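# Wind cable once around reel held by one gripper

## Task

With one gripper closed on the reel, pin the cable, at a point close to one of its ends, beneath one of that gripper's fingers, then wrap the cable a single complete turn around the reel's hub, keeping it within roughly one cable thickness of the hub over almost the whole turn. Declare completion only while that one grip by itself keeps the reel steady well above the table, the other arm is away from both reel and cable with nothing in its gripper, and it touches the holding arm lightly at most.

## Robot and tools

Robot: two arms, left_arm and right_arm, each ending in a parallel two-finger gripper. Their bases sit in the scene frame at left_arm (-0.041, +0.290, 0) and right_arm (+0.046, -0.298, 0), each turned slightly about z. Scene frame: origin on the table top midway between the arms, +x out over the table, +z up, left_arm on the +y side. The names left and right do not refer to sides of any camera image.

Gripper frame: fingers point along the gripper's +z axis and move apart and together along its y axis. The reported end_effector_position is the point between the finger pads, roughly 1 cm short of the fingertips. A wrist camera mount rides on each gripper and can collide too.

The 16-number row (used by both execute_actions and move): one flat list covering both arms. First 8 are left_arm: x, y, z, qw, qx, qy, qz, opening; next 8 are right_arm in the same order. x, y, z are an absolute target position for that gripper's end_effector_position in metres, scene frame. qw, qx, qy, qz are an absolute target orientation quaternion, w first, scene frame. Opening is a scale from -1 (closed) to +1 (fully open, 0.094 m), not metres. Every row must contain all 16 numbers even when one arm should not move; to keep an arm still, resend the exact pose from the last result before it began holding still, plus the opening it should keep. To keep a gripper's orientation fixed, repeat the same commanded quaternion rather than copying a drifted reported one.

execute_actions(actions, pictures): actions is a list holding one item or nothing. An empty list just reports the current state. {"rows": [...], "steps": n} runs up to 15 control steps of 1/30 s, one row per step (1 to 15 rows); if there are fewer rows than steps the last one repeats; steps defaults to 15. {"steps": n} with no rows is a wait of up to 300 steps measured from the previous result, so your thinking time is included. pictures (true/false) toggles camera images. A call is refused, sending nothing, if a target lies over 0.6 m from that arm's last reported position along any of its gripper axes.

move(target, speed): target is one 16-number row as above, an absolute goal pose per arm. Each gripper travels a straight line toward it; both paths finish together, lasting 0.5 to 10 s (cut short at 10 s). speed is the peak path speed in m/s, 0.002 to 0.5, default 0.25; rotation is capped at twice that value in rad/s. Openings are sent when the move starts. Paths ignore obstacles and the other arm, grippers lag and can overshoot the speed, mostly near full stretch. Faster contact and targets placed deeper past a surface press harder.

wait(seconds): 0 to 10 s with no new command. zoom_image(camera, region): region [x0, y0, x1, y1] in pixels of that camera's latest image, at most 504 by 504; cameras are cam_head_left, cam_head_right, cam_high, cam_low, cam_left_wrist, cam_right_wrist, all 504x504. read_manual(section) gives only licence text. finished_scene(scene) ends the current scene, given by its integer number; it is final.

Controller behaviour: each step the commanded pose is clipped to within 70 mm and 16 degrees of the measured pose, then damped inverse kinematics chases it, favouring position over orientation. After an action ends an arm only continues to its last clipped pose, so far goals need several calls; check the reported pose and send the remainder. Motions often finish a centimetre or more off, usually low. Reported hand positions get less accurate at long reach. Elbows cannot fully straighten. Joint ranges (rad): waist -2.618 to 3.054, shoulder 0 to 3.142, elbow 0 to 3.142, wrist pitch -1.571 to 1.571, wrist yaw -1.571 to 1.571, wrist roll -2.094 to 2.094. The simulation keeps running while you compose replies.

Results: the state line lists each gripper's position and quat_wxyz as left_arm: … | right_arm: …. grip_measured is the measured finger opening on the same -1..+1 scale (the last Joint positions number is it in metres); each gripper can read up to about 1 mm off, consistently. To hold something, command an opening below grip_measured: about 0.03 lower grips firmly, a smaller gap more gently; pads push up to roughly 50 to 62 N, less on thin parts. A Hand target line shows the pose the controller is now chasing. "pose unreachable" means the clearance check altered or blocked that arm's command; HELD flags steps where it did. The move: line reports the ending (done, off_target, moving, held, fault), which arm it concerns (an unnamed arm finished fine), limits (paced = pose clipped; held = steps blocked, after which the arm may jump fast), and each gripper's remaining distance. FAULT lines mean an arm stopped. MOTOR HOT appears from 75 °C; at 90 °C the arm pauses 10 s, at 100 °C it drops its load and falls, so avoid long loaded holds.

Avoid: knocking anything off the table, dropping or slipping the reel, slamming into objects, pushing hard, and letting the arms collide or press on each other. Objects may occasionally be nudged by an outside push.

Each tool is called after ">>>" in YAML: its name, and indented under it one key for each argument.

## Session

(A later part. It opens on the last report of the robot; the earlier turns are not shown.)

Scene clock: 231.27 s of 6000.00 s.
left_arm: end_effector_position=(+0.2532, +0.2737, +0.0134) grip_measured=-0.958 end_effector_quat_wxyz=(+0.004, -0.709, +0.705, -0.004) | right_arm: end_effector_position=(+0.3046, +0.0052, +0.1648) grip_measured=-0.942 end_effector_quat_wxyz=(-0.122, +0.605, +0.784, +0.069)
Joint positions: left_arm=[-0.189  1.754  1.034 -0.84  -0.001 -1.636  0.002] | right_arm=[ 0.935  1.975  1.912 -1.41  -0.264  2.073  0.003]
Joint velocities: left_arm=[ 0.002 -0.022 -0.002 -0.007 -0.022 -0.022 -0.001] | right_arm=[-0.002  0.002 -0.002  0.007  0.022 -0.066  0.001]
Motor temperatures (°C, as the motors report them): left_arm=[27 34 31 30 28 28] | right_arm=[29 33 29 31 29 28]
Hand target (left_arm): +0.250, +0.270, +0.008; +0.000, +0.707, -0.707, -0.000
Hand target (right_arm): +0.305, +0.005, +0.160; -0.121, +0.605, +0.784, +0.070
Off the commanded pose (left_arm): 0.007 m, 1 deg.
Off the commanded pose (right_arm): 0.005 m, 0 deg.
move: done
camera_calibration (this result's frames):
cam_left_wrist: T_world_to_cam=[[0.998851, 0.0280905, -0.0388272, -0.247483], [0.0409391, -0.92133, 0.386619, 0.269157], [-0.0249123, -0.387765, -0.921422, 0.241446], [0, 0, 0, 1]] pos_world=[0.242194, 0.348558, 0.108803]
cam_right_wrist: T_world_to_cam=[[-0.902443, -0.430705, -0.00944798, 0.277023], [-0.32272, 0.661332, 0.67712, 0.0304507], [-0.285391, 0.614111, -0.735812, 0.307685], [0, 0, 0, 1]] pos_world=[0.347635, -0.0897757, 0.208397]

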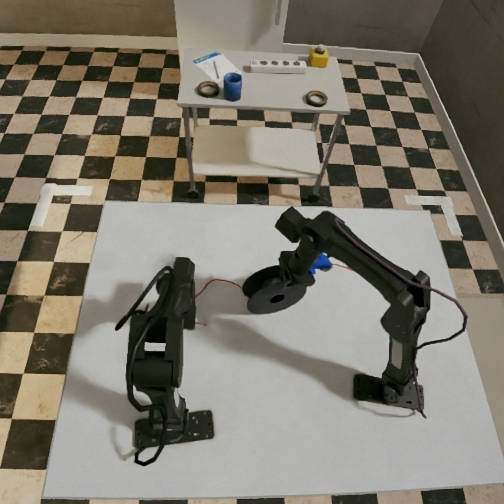

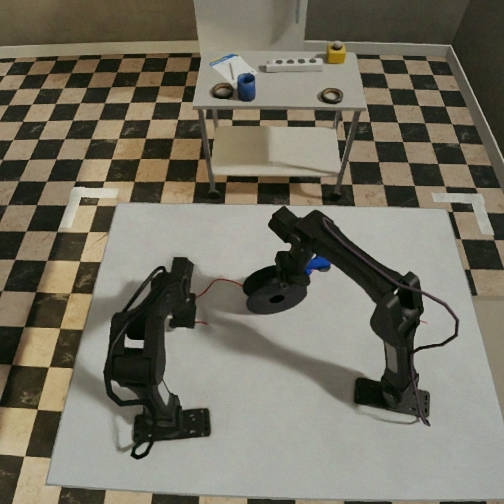

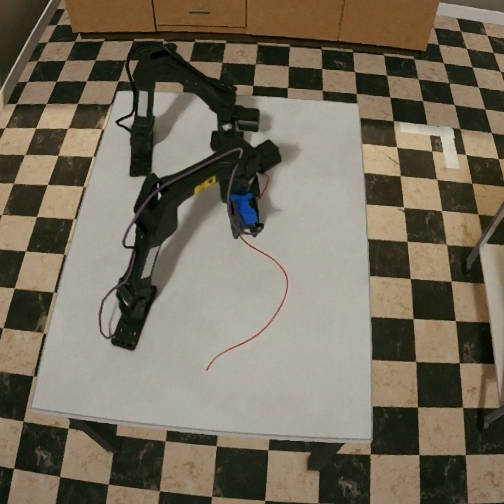

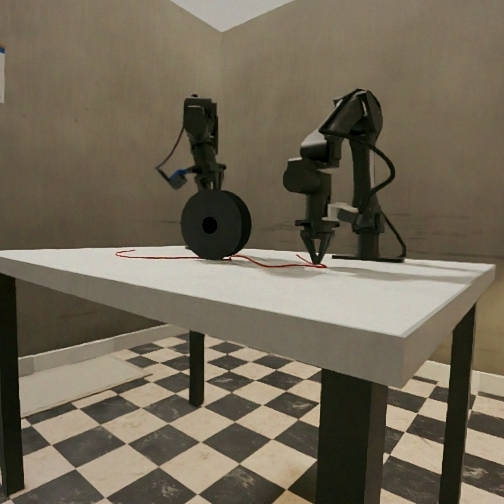

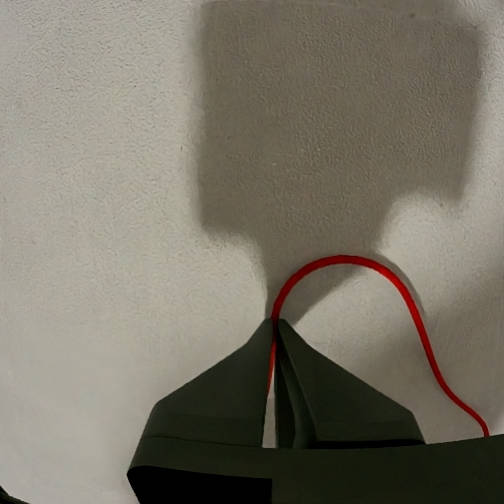

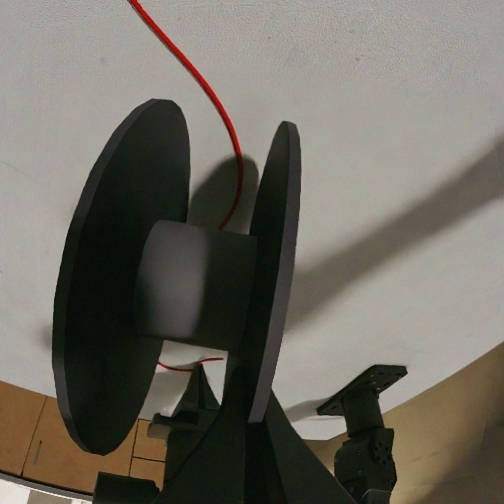

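>>> move:
  target: [0.25,0.27,0.05,0,-0.707,0.707,0,-1,0.305,0.005,0.195,-0.121,0.605,0.784,0.07,-1]
  speed: 0.08

>>> move:
  target: [0.2,0.4,0.05,0,-0.5,0.866,0,-1,0.325,0.01,0.195,-0.121,0.605,0.784,0.07,-1]
  speed: 0.15

Scene clock: 236.77 s of 6000.00 s.
left_arm: end_effector_position=(+0.2440, +0.2742, +0.0377) grip_measured=-0.958 end_effector_quat_wxyz=(-0.009, -0.709, +0.705, +0.011) | right_arm: end_effector_position=(+0.3031, +0.0039, +0.1891) grip_measured=-0.942 end_effector_quat_wxyz=(-0.123, +0.605, +0.784, +0.065)
Joint positions: left_arm=[-0.189  1.716  1.095 -0.978 -0.001 -1.636  0.002] | right_arm=[ 0.935  2.     2.048 -1.528 -0.264  2.073  0.003]
Joint velocities: left_arm=[-0.012  0.017  0.002  0.037  0.007 -0.066 -0.001] | right_arm=[ 0.002 -0.002 -0.002  0.066  0.007 -0.051  0.   ]
Motor temperatures (°C, as the motors report them): left_arm=[27 34 31 30 28 28] | right_arm=[29 33 29 31 29 28]
Hand target (left_arm): +0.250, +0.270, +0.050; -0.000, +0.707, -0.707, +0.000
Hand target (right_arm): +0.305, +0.005, +0.195; -0.121, +0.605, +0.784, +0.070
Off the commanded pose (left_arm): 0.014 m, 2 deg.
Off the commanded pose (right_arm): 0.006 m, 1 deg.
move: off_target (left_arm)
camera_calibration (this result's frames):
cam_left_wrist: T_world_to_cam=[[0.99653, 0.0282093, -0.0783118, -0.235307], [0.0561904, -0.922088, 0.382879, 0.257224], [-0.0614096, -0.385951, -0.920473, 0.272131], [0, 0, 0, 1]] pos_world=[0.236748, 0.34885, 0.133576]
cam_right_wrist: T_world_to_cam=[[-0.902475, -0.430735, -0.00252517, 0.274025], [-0.31912, 0.664659, 0.675567, 0.0136522], [-0.289312, 0.610488, -0.737294, 0.327424], [0, 0, 0, 1]] pos_world=[0.346385, -0.0909303, 0.232877]

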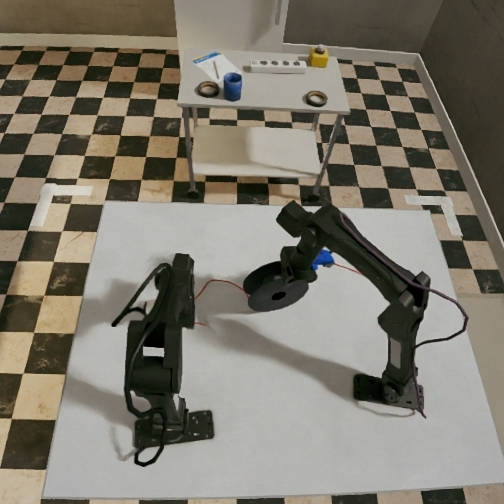

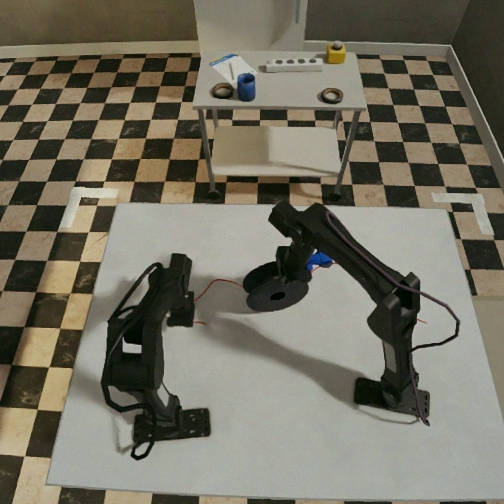

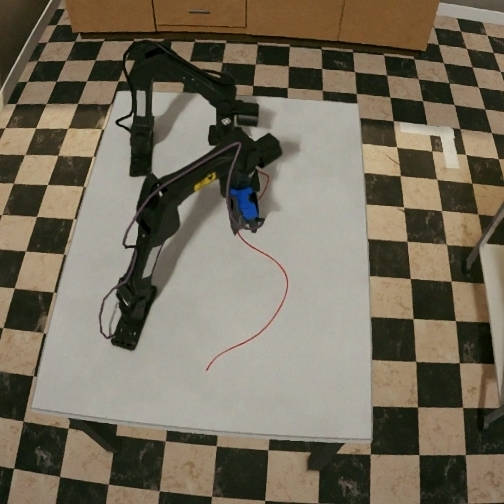

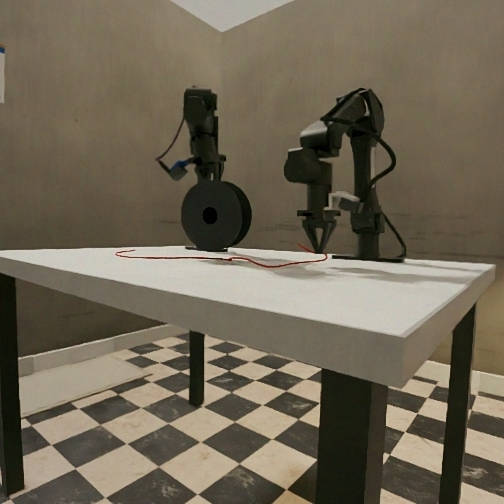

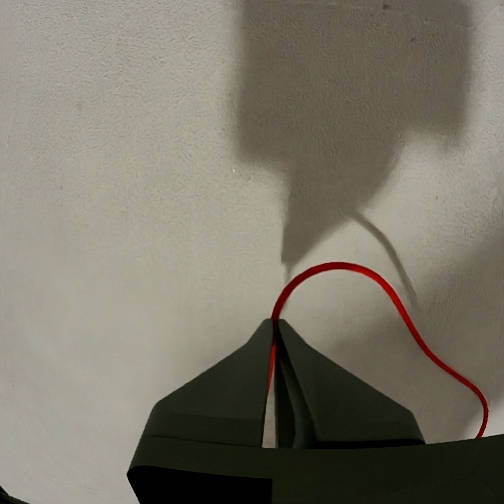

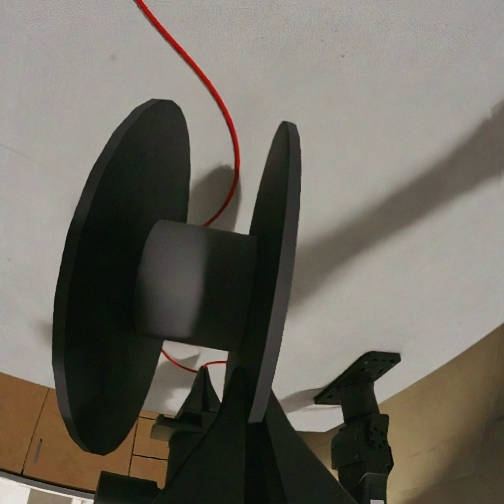

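Scene clock: 239.10 s of 6000.00 s.
left_arm: end_effector_position=(+0.2068, +0.4014, +0.0451) grip_measured=-0.958 end_effector_quat_wxyz=(-0.002, -0.500, +0.866, +0.000) | right_arm: end_effector_position=(+0.3205, +0.0107, +0.1892) grip_measured=-0.942 end_effector_quat_wxyz=(-0.120, +0.606, +0.782, +0.074)
Joint positions: left_arm=[ 0.29   1.634  1.034 -0.976  0.    -0.627  0.002] | right_arm=[ 0.918  2.067  2.146 -1.546 -0.264  2.062  0.003]
Joint velocities: left_arm=[ 0.022 -0.002  0.007 -0.066 -0.007 -0.007  0.   ] | right_arm=[ 0.017 -0.007  0.017 -0.066 -0.022  0.037 -0.001]
Motor temperatures (°C, as the motors report them): left_arm=[27 34 31 30 28 28] | right_arm=[29 33 29 30 29 28]
Hand target (left_arm): +0.203, +0.402, +0.050; +0.002, -0.500, +0.866, -0.001
Hand target (right_arm): +0.325, +0.010, +0.195; -0.119, +0.606, +0.782, +0.081
Off the commanded pose (left_arm): 0.008 m, 0 deg.
Off the commanded pose (right_arm): 0.007 m, 1 deg.
joint sent to its limit (right arm) — the command would take joint 4 (wrist pitch) past its lower limit, so that joint was sent only as far as its limit.
move: done
camera_calibration (this result's frames):
cam_left_wrist: T_world_to_cam=[[0.875065, -0.481164, -0.0523655, 0.027207], [-0.425577, -0.816444, 0.390261, 0.430664], [-0.230533, -0.319218, -0.919214, 0.333846], [0, 0, 0, 1]] pos_world=[0.236435, 0.471274, 0.140229]
cam_right_wrist: T_world_to_cam=[[-0.904803, -0.425401, -0.0190929, 0.29648], [-0.324289, 0.659297, 0.678354, 0.0157215], [-0.275985, 0.619969, -0.734487, 0.323443], [0, 0, 0, 1]] pos_world=[0.36262, -0.0847669, 0.232561]

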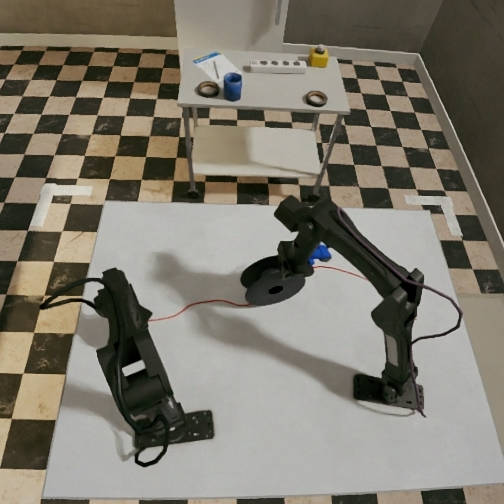

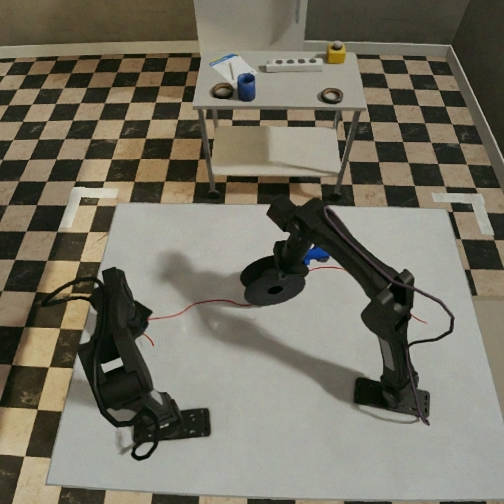

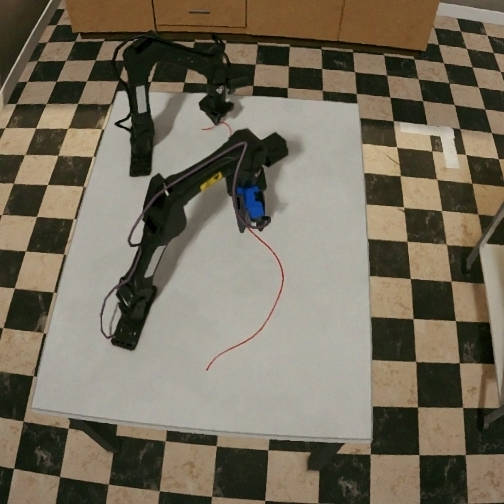

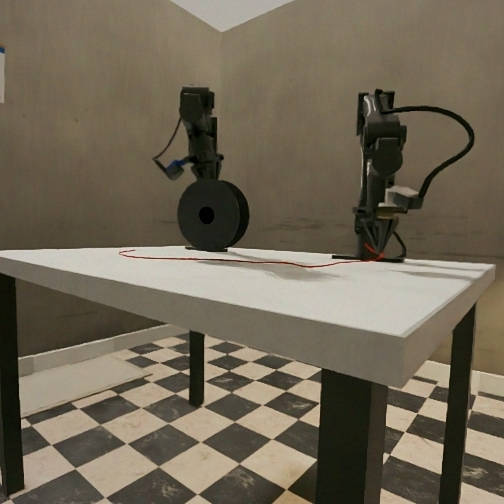

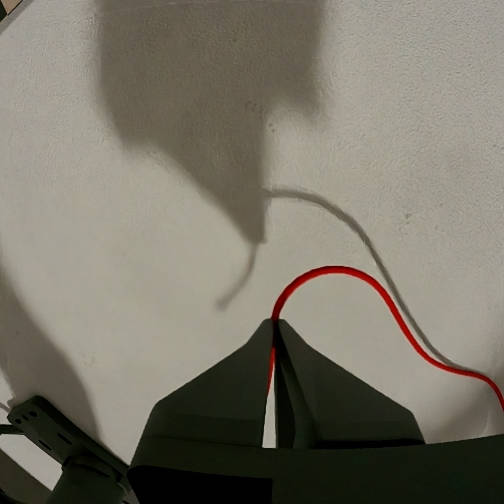

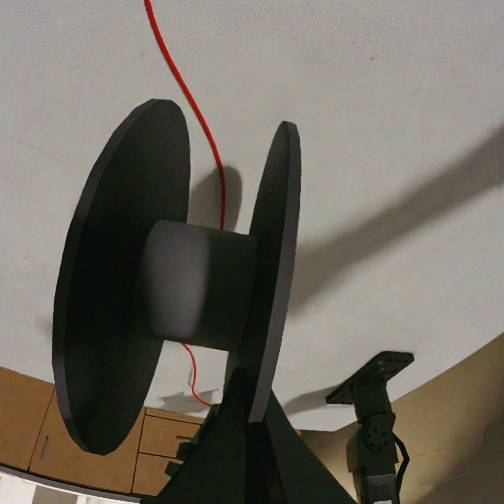

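>>> move:
  target: [0.2,0.4,0.05,0,-0.5,0.866,0,-1,0.322,0.01,0.163,-0.121,0.605,0.784,0.07,-1]
  speed: 0.04

>>> execute_actions:
  actions:
    - {"rows":[[0.2,0.4,0.05,0,-0.5,0.866,0,-1,0.322,0.01,0.163,-0.121,0.605,0.784,0.07,-0.2]]}
  pictures: false

>>> move:
  target: [0.25,0.3,0.2,0.1,-0.65,0.75,0,-1,0.335,-0.04,0.23,-0.121,0.605,0.784,0.12,-0.2]
  speed: 0.1

Scene clock: 245.30 s of 6000.00 s.
left_arm: end_effector_position=(+0.2068, +0.4014, +0.0451) grip_measured=-0.958 end_effector_quat_wxyz=(-0.002, -0.499, +0.867, +0.000) | right_arm: end_effector_position=(+0.3191, +0.0097, +0.1660) grip_measured=-0.942 end_effector_quat_wxyz=(-0.123, +0.608, +0.782, +0.062)
Joint positions: left_arm=[ 0.29   1.634  1.034 -0.976  0.    -0.624  0.002] | right_arm=[ 0.918  2.056  2.037 -1.471 -0.265  2.061  0.003]
Joint velocities: left_arm=[-0.007 -0.022  0.002  0.051  0.037  0.037  0.001] | right_arm=[ 0.012 -0.002 -0.012 -0.066 -0.066  0.051 -0.001]
Motor temperatures (°C, as the motors report them): left_arm=[27 34 31 30 28 28] | right_arm=[29 33 30 30 29 28]
Hand target (left_arm): +0.200, +0.400, +0.050; -0.000, -0.500, +0.866, +0.000
Hand target (right_arm): +0.322, +0.010, +0.163; -0.121, +0.605, +0.784, +0.070
Off the commanded pose (left_arm): 0.008 m, 0 deg.
Off the commanded pose (right_arm): 0.004 m, 1 deg.
move: done
camera_calibration (this result's frames):
cam_left_wrist: T_world_to_cam=[[0.873777, -0.4835, -0.0523548, 0.0284102], [-0.427758, -0.8153, 0.390268, 0.430655], [-0.231379, -0.318612, -0.919212, 0.333778], [0, 0, 0, 1]] pos_world=[0.236621, 0.471195, 0.140229]
cam_right_wrist: T_world_to_cam=[[-0.904584, -0.426273, 0.00441851, 0.29036], [-0.312155, 0.669405, 0.674134, 0.0283695], [-0.290323, 0.608432, -0.738596, 0.312029], [0, 0, 0, 1]] pos_world=[0.3621, -0.0850663, 0.210055]

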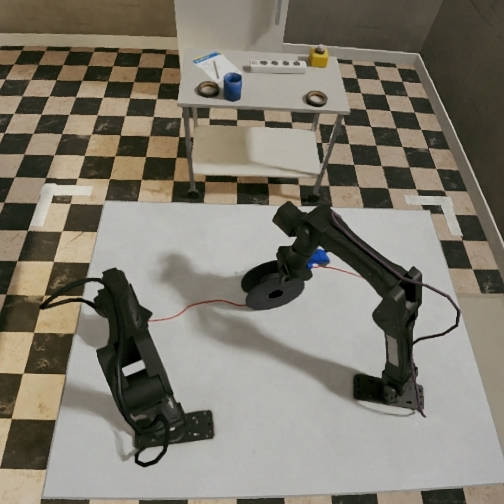

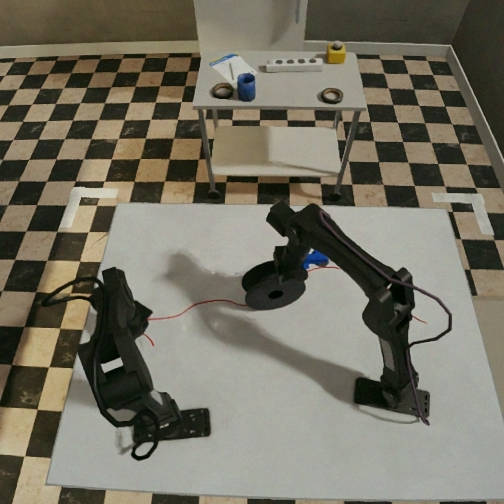

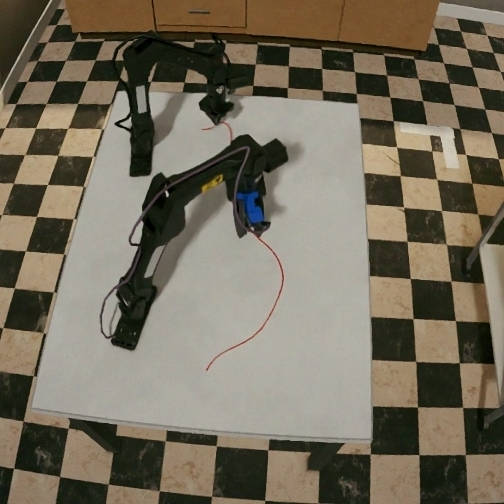

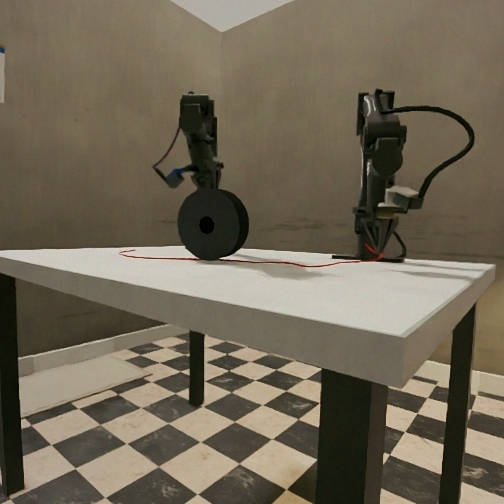

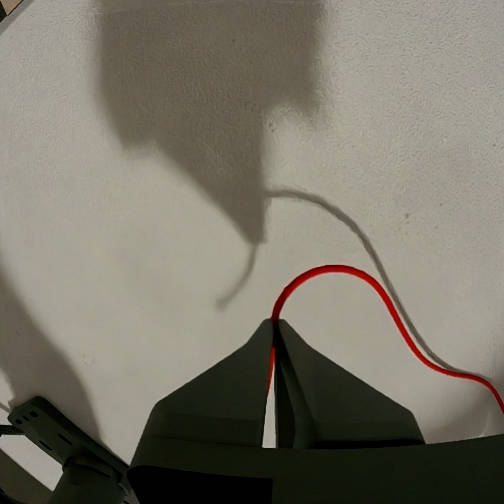

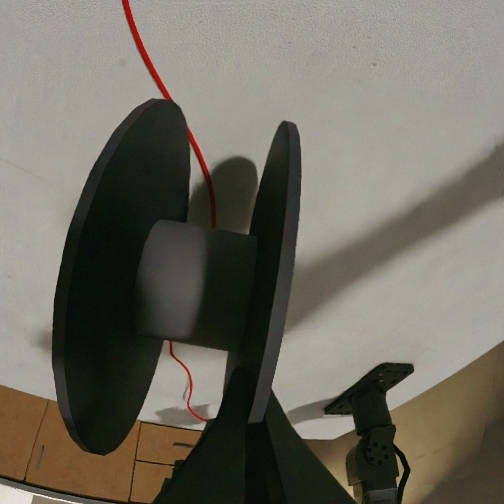

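Scene clock: 245.80 s of 6000.00 s.
left_arm: end_effector_position=(+0.2068, +0.4014, +0.0451) grip_measured=-0.958 end_effector_quat_wxyz=(-0.002, -0.499, +0.867, +0.000) | right_arm: end_effector_position=(+0.3221, +0.0124, +0.1641) grip_measured=-0.203 end_effector_quat_wxyz=(-0.122, +0.606, +0.783, +0.070)
Joint positions: left_arm=[ 0.29   1.634  1.034 -0.976  0.    -0.624  0.002] | right_arm=[ 0.918  2.056  2.027 -1.447 -0.265  2.059  0.037]
Joint velocities: left_arm=[ 0.007  0.007  0.007 -0.007 -0.081 -0.007  0.002] | right_arm=[-0.012  0.017  0.007 -0.007  0.125  0.007 -0.   ]
Motor temperatures (°C, as the motors report them): left_arm=[27 34 31 30 28 28] | right_arm=[29 33 29 30 29 28]
Hand target (left_arm): +0.200, +0.400, +0.050; -0.000, -0.500, +0.866, +0.000
Hand target (right_arm): +0.322, +0.010, +0.163; -0.121, +0.605, +0.784, +0.070
Off the commanded pose (left_arm): 0.008 m, 0 deg.
Off the commanded pose (right_arm): 0.003 m, 0 deg.
Steps of this call (steps 1 to 15: all 15 steps of this action). Readings (end_effector_position):
1: left_arm (+0.2068, +0.4014, +0.0451) | right_arm (+0.3193, +0.0099, +0.1660)
2: left_arm (+0.2068, +0.4014, +0.0451) | right_arm (+0.3201, +0.0106, +0.1657)
4: left_arm (+0.2068, +0.4014, +0.0451) | right_arm (+0.3207, +0.0112, +0.1645)
8: left_arm (+0.2068, +0.4014, +0.0451) | right_arm (+0.3214, +0.0118, +0.1641)
15: the state above

Scene clock: 248.77 s of 6000.00 s.
left_arm: end_effector_position=(+0.2447, +0.2983, +0.1953) grip_measured=-0.958 end_effector_quat_wxyz=(+0.094, -0.651, +0.753, -0.004) | right_arm: end_effector_position=(+0.3358, -0.0377, +0.2195) grip_measured=-0.203 end_effector_quat_wxyz=(-0.115, +0.605, +0.779, +0.119)
Joint positions: left_arm=[-0.182  1.51   1.501 -1.419 -0.125 -1.469  0.002] | right_arm=[ 0.786  1.927  2.057 -1.54  -0.293  1.942  0.037]
Joint velocities: left_arm=[ 0.002  0.012  0.002 -0.007  0.081 -0.022  0.   ] | right_arm=[-0.012 -0.012  0.012  0.007  0.022 -0.022  0.001]
Motor temperatures (°C, as the motors report them): left_arm=[27 34 31 30 28 28] | right_arm=[29 33 30 30 29 28]
Hand target (left_arm): +0.247, +0.298, +0.200; +0.099, -0.651, +0.753, +0.001
Hand target (right_arm): +0.334, -0.041, +0.229; -0.116, +0.603, +0.779, +0.127
Off the commanded pose (left_arm): 0.007 m, 1 deg.
Off the commanded pose (right_arm): 0.011 m, 1 deg.
joint sent to its limit (right arm) — the command would take joint 4 (wrist pitch) past its lower limit, so that joint was sent only as far as its limit.
move: off_target (right_arm)
camera_calibration (this result's frames):
cam_left_wrist: T_world_to_cam=[[0.988791, -0.124304, 0.0827118, -0.208388], [-0.141756, -0.955519, 0.258627, 0.301748], [0.0468843, -0.267453, -0.96243, 0.37287], [0, 0, 0, 1]] pos_world=[0.231345, 0.362148, 0.298057]
cam_right_wrist: T_world_to_cam=[[-0.906687, -0.409153, -0.102527, 0.309796], [-0.358391, 0.619097, 0.698767, 0.0375286], [-0.222428, 0.670308, -0.707964, 0.358068], [0, 0, 0, 1]] pos_world=[0.373982, -0.136496, 0.259038]

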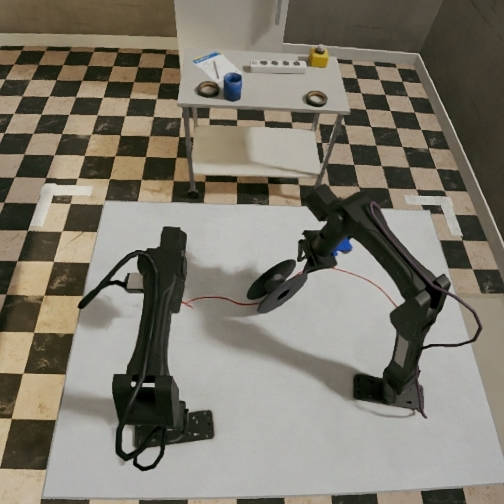

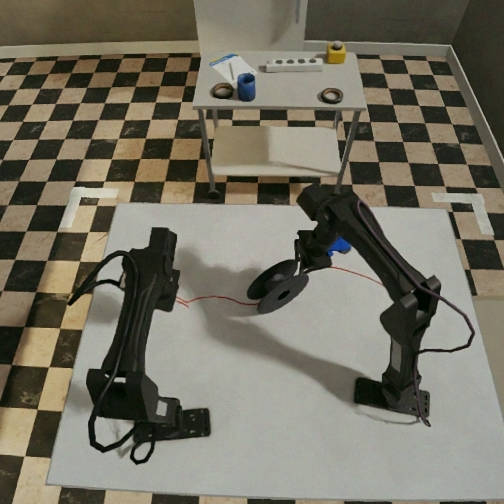

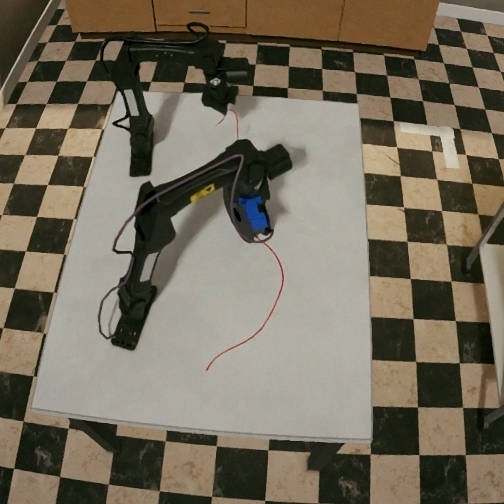

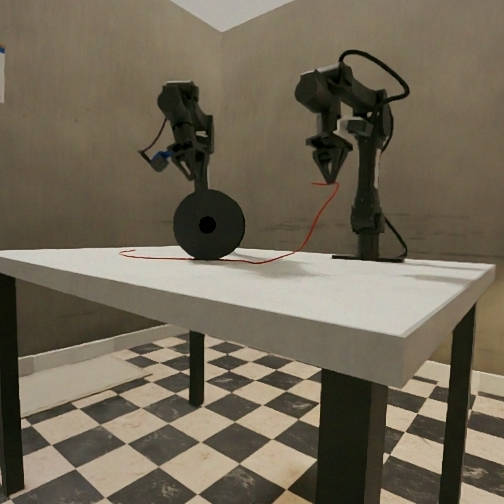

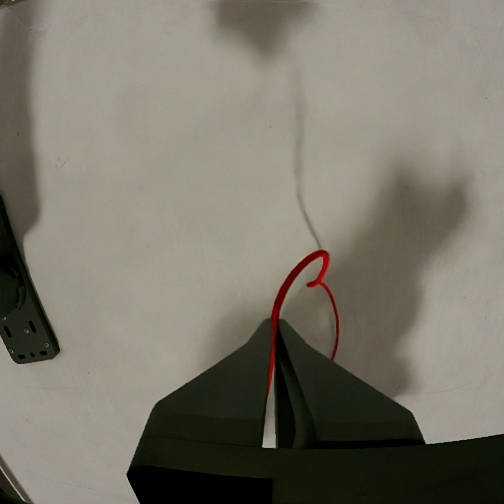

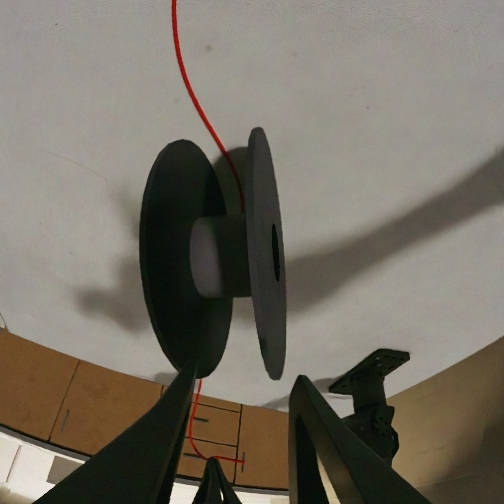

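>>> move:
  target: [0.3,0.1,0.21,0.1,-0.67,0.735,0,-1,0.375,-0.11,0.225,-0.323,0.496,0.779,0.205,0.2]
  speed: 0.12

Scene clock: 268.53 s of 6000.00 s.
left_arm: end_effector_position=(+0.2936, +0.0995, +0.2029) grip_measured=-0.958 end_effector_quat_wxyz=(+0.102, -0.666, +0.738, -0.032) | right_arm: end_effector_position=(+0.3788, -0.1100, +0.2254) grip_measured=+0.197 end_effector_quat_wxyz=(-0.255, +0.523, +0.767, +0.268)
Joint positions: left_arm=[-0.736  1.952  2.048 -1.557 -0.184 -2.064  0.002] | right_arm=[ 0.374  1.927  1.923 -1.545 -0.758  1.391  0.056]
Joint velocities: left_arm=[-0.002 -0.017 -0.007 -0.007  0.022  0.007  0.   ] | right_arm=[ 0.012  0.007  0.007 -0.051 -0.022 -0.022  0.   ]
Motor temperatures (°C, as the motors report them): left_arm=[27 33 32 30 28 28] | right_arm=[29 33 30 30 29 28]
Hand target (left_arm): +0.295, +0.099, +0.208; +0.109, -0.667, +0.737, -0.033
Hand target (right_arm): +0.374, -0.110, +0.223; -0.269, +0.524, +0.763, +0.265
Off the commanded pose (left_arm): 0.010 m, 4 deg.
Off the commanded pose (right_arm): 0.004 m, 11 deg.
joint sent to its limit (left arm) — the command would take joint 4 (wrist pitch) past its lower limit, so that joint was sent only as far as its limit.
joint sent to its limit (right arm) — the command would take joint 4 (wrist pitch) past its lower limit, so that joint was sent only as far as its limit.
After step 180, 11.20 s passed at rest.
move: off_target (left_arm, right_arm)
camera_calibration (this result's frames):
cam_left_wrist: T_world_to_cam=[[0.987098, -0.0837033, 0.136494, -0.296561], [-0.120068, -0.950928, 0.285167, 0.104534], [0.105927, -0.297876, -0.948709, 0.307617], [0, 0, 0, 1]] pos_world=[0.272701, 0.166213, 0.302508]
cam_right_wrist: T_world_to_cam=[[-0.862445, -0.431154, -0.26513, 0.337366], [-0.389709, 0.231397, 0.891393, 0.0193762], [-0.322978, 0.872102, -0.367592, 0.4038], [0, 0, 0, 1]] pos_world=[0.428929, -0.211181, 0.220608]

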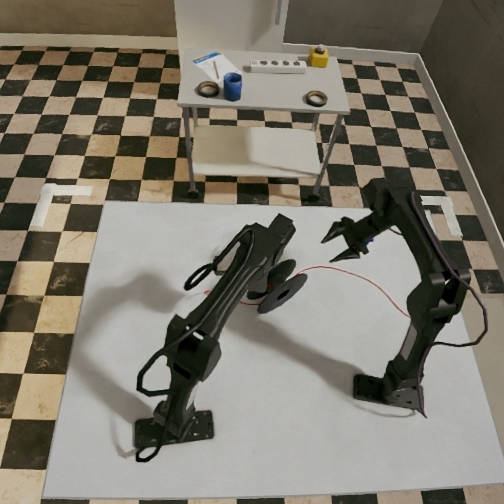

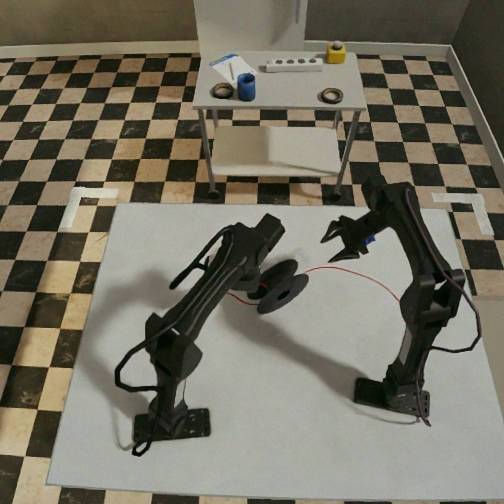

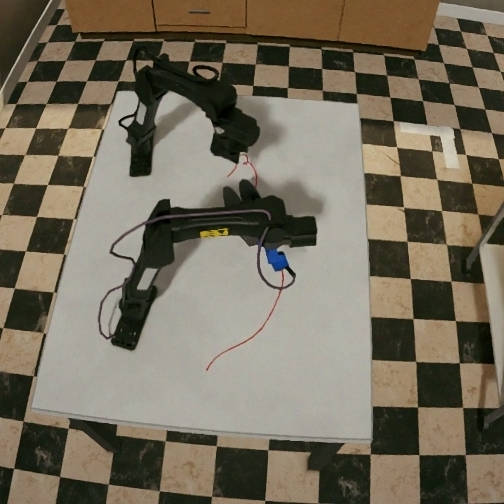

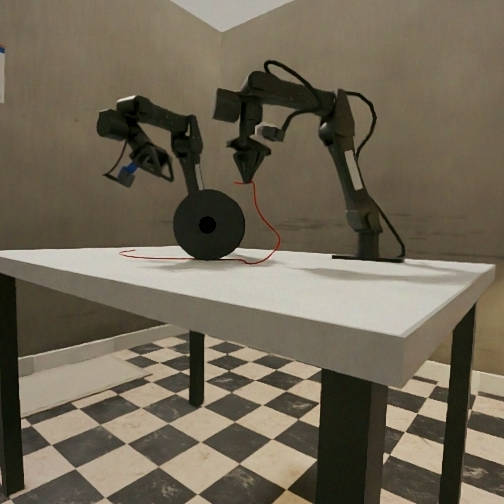

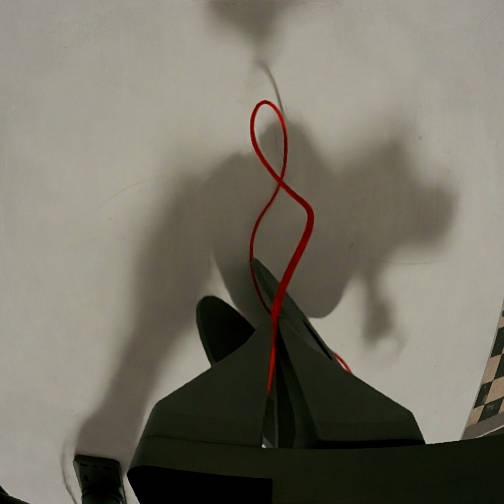

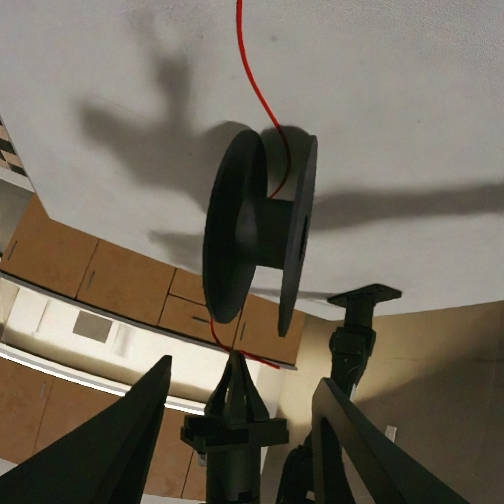

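>>> move:
  target: [0.292,0.105,0.16,0.1,-0.67,0.735,-0.03,-1,0.375,-0.11,0.2,-0.323,0.496,0.779,0.205,0.2]
  speed: 0.06

Scene clock: 274.53 s of 6000.00 s.
left_arm: end_effector_position=(+0.2918, +0.0997, +0.1532) grip_measured=-0.958 end_effector_quat_wxyz=(+0.097, -0.667, +0.739, -0.019) | right_arm: end_effector_position=(+0.3788, -0.1097, +0.2054) grip_measured=+0.197 end_effector_quat_wxyz=(-0.271, +0.513, +0.774, +0.254)
Joint positions: left_arm=[-0.736  1.924  1.809 -1.374 -0.18  -2.066  0.002] | right_arm=[ 0.374  1.969  1.898 -1.547 -0.76   1.337  0.056]
Joint velocities: left_arm=[ 0.002  0.002 -0.002 -0.022  0.007 -0.051  0.   ] | right_arm=[ 0.007  0.002  0.007  0.022  0.037 -0.095 -0.001]
Motor temperatures (°C, as the motors report them): left_arm=[27 33 32 30 28 28] | right_arm=[29 33 30 30 29 28]
Hand target (left_arm): +0.292, +0.105, +0.160; +0.100, -0.670, +0.735, -0.030
Hand target (right_arm): +0.375, -0.110, +0.199; -0.288, +0.515, +0.768, +0.247
Off the commanded pose (left_arm): 0.009 m, 1 deg.
Off the commanded pose (right_arm): 0.007 m, 8 deg.
joint sent to its limit (right arm) — the command would take joint 4 (wrist pitch) past its lower limit, so that joint was sent only as far as its limit.
move: off_target (right_arm)
camera_calibration (this result's frames):
cam_left_wrist: T_world_to_cam=[[0.990282, -0.0840975, 0.11077, -0.284938], [-0.112028, -0.954314, 0.277009, 0.117981], [0.0824137, -0.286727, -0.954461, 0.267376], [0, 0, 0, 1]] pos_world=[0.273351, 0.165292, 0.254081]
cam_right_wrist: T_world_to_cam=[[-0.852317, -0.465882, -0.237719, 0.318867], [-0.371466, 0.219239, 0.90219, 0.0266943], [-0.368197, 0.857256, -0.35992, 0.410142], [0, 0, 0, 1]] pos_world=[0.432705, -0.208895, 0.199336]

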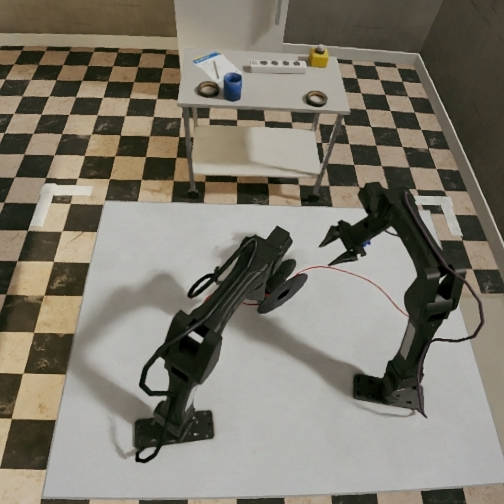

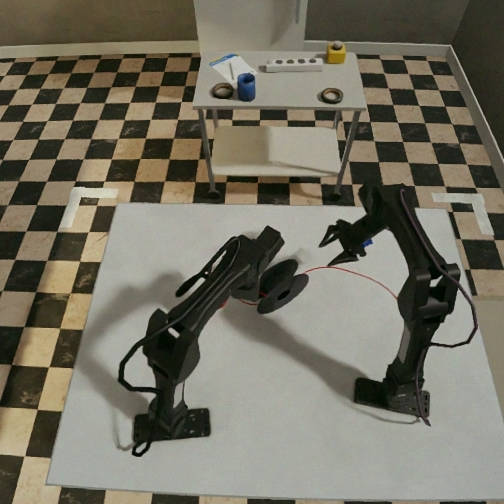

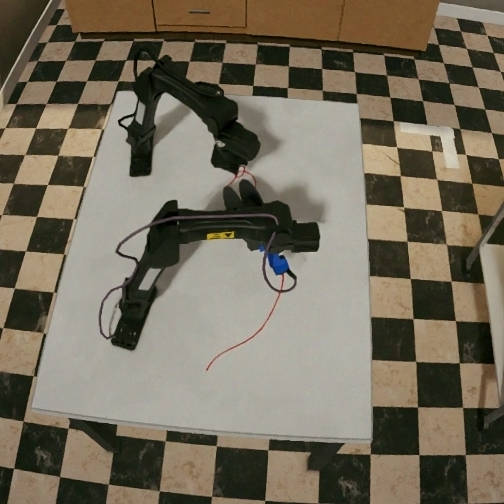

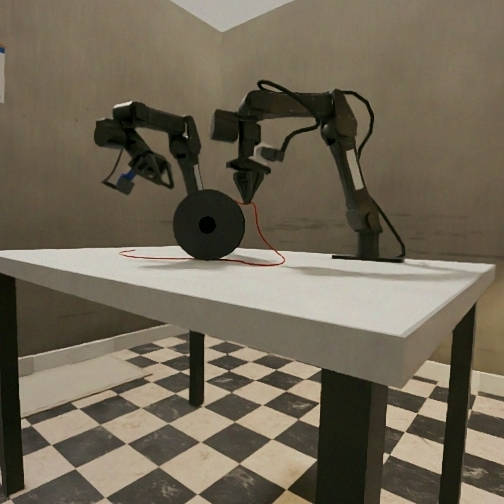

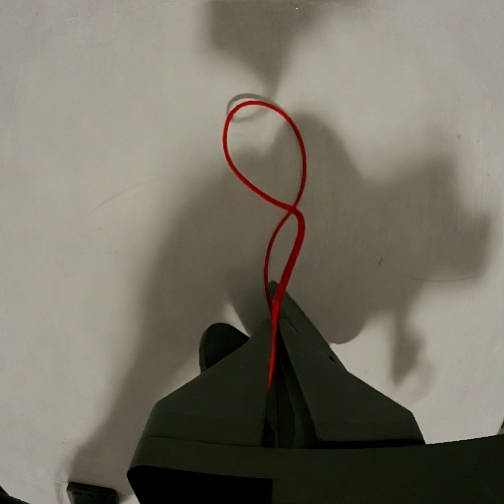

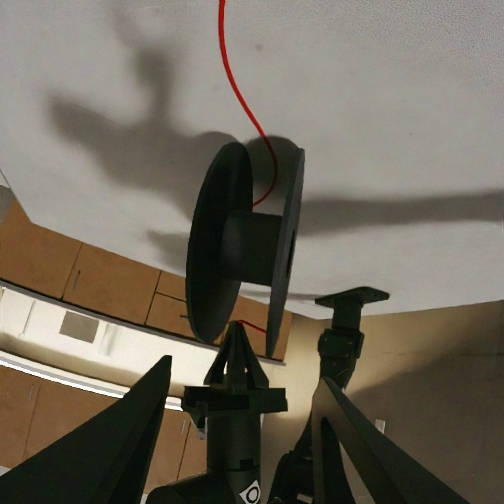

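>>> move:
  target: [0.325,0.055,0.165,0.1,-0.67,0.735,-0.03,-1,0.375,-0.11,0.2,-0.323,0.496,0.779,0.205,0.2]
  speed: 0.03

>>> zoom_image:
  camera: "cam_right_wrist"
  region: [140, 200, 360, 420]

>>> zoom_image:
  camera: "cam_head_right"
  region: [230, 210, 370, 330]

Scene clock: 281.40 s of 6000.00 s.
left_arm: end_effector_position=(+0.3260, +0.0587, +0.1599) grip_measured=-0.958 end_effector_quat_wxyz=(+0.097, -0.665, +0.740, -0.032) | right_arm: end_effector_position=(+0.3788, -0.1097, +0.2054) grip_measured=+0.197 end_effector_quat_wxyz=(-0.271, +0.512, +0.774, +0.254)
Joint positions: left_arm=[-0.768  2.145  2.161 -1.485 -0.178 -2.094  0.002] | right_arm=[ 0.374  1.969  1.898 -1.547 -0.76   1.336  0.056]
Joint velocities: left_arm=[-0.007 -0.012  0.007  0.007 -0.066  0.022 -0.   ] | right_arm=[-0.012 -0.002  0.002 -0.022 -0.081 -0.007 -0.001]
Motor temperatures (°C, as the motors report them): left_arm=[27 34 32 30 28 28] | right_arm=[29 33 29 30 29 28]
Hand target (left_arm): +0.324, +0.055, +0.164; +0.097, -0.663, +0.741, -0.032
Hand target (right_arm): +0.375, -0.110, +0.200; -0.288, +0.515, +0.768, +0.247
Off the commanded pose (left_arm): 0.006 m, 1 deg.
Off the commanded pose (right_arm): 0.007 m, 8 deg.
joint sent to its limit (left arm) — the command would take joint 6 (wrist roll) past its lower limit, so that joint was sent only as far as its limit.
joint sent to its limit (right arm) — the command would take joint 4 (wrist pitch) past its lower limit, so that joint was sent only as far as its limit.
move: off_target (right_arm)
camera_calibration (this result's frames):
cam_left_wrist: T_world_to_cam=[[0.987688, -0.0871839, 0.129886, -0.325029], [-0.122111, -0.948652, 0.2918, 0.0813417], [0.0977765, -0.304068, -0.947619, 0.254157], [0, 0, 0, 1]] pos_world=[0.30611, 0.126109, 0.259325]
cam_right_wrist: T_world_to_cam=[[-0.852127, -0.466103, -0.237966, 0.318822], [-0.371758, 0.219081, 0.902109, 0.0268042], [-0.368342, 0.857177, -0.359962, 0.410197], [0, 0, 0, 1]] pos_world=[0.432734, -0.20888, 0.199344]

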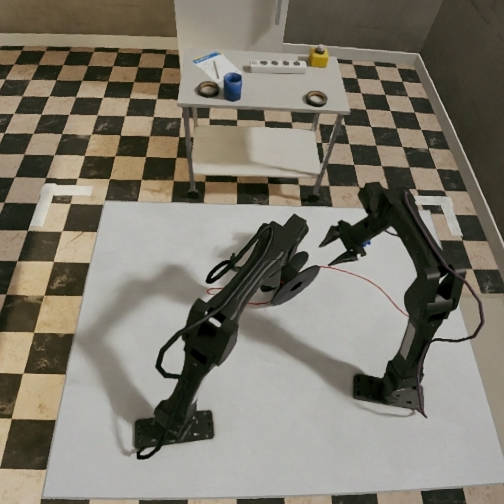

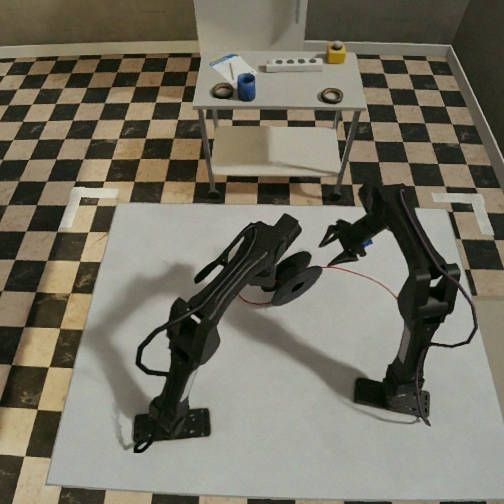

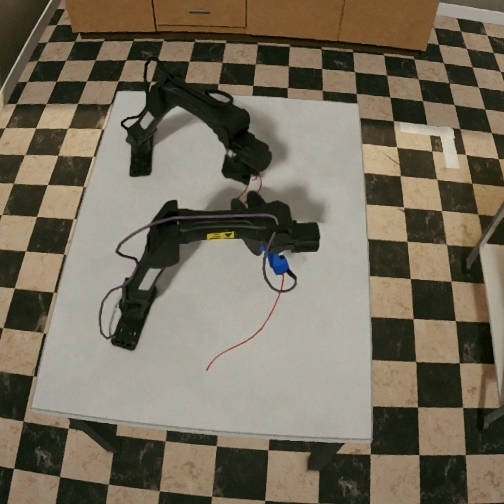

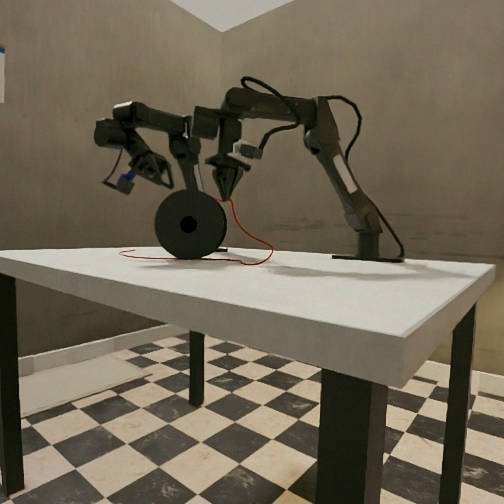

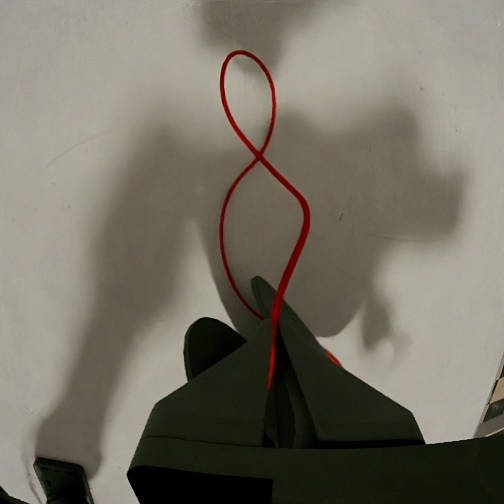

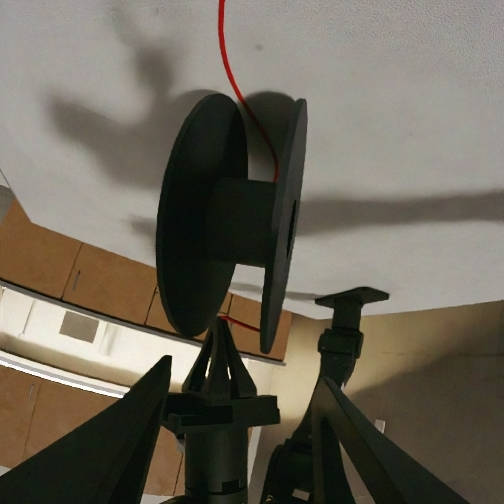

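Region (140, 200, 360, 420) of cam_right_wrist's 504x504 image, scaled by 2.291, with more detail than that image has.

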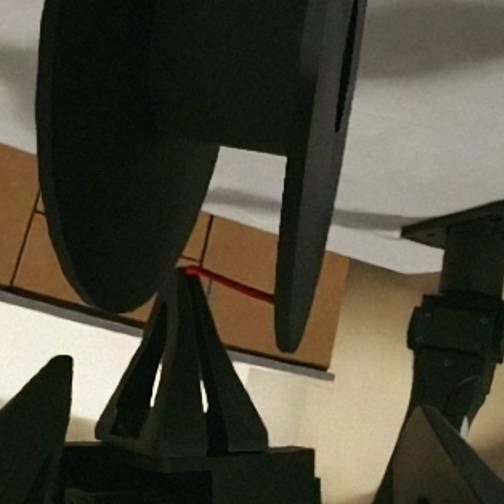

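Region (230, 210, 370, 330) of cam_head_right's 504x504 image, scaled by 3.600, with more detail than that image has; it fills the top 432 rows of this view, and the rest is white.

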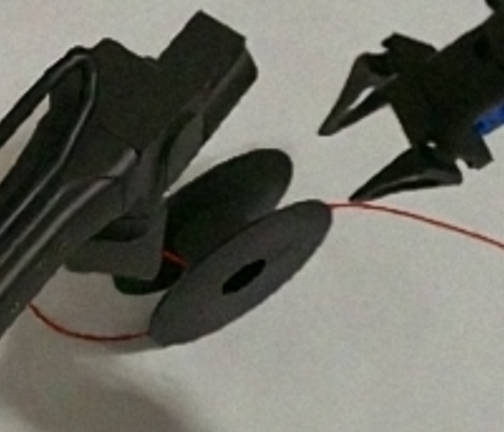

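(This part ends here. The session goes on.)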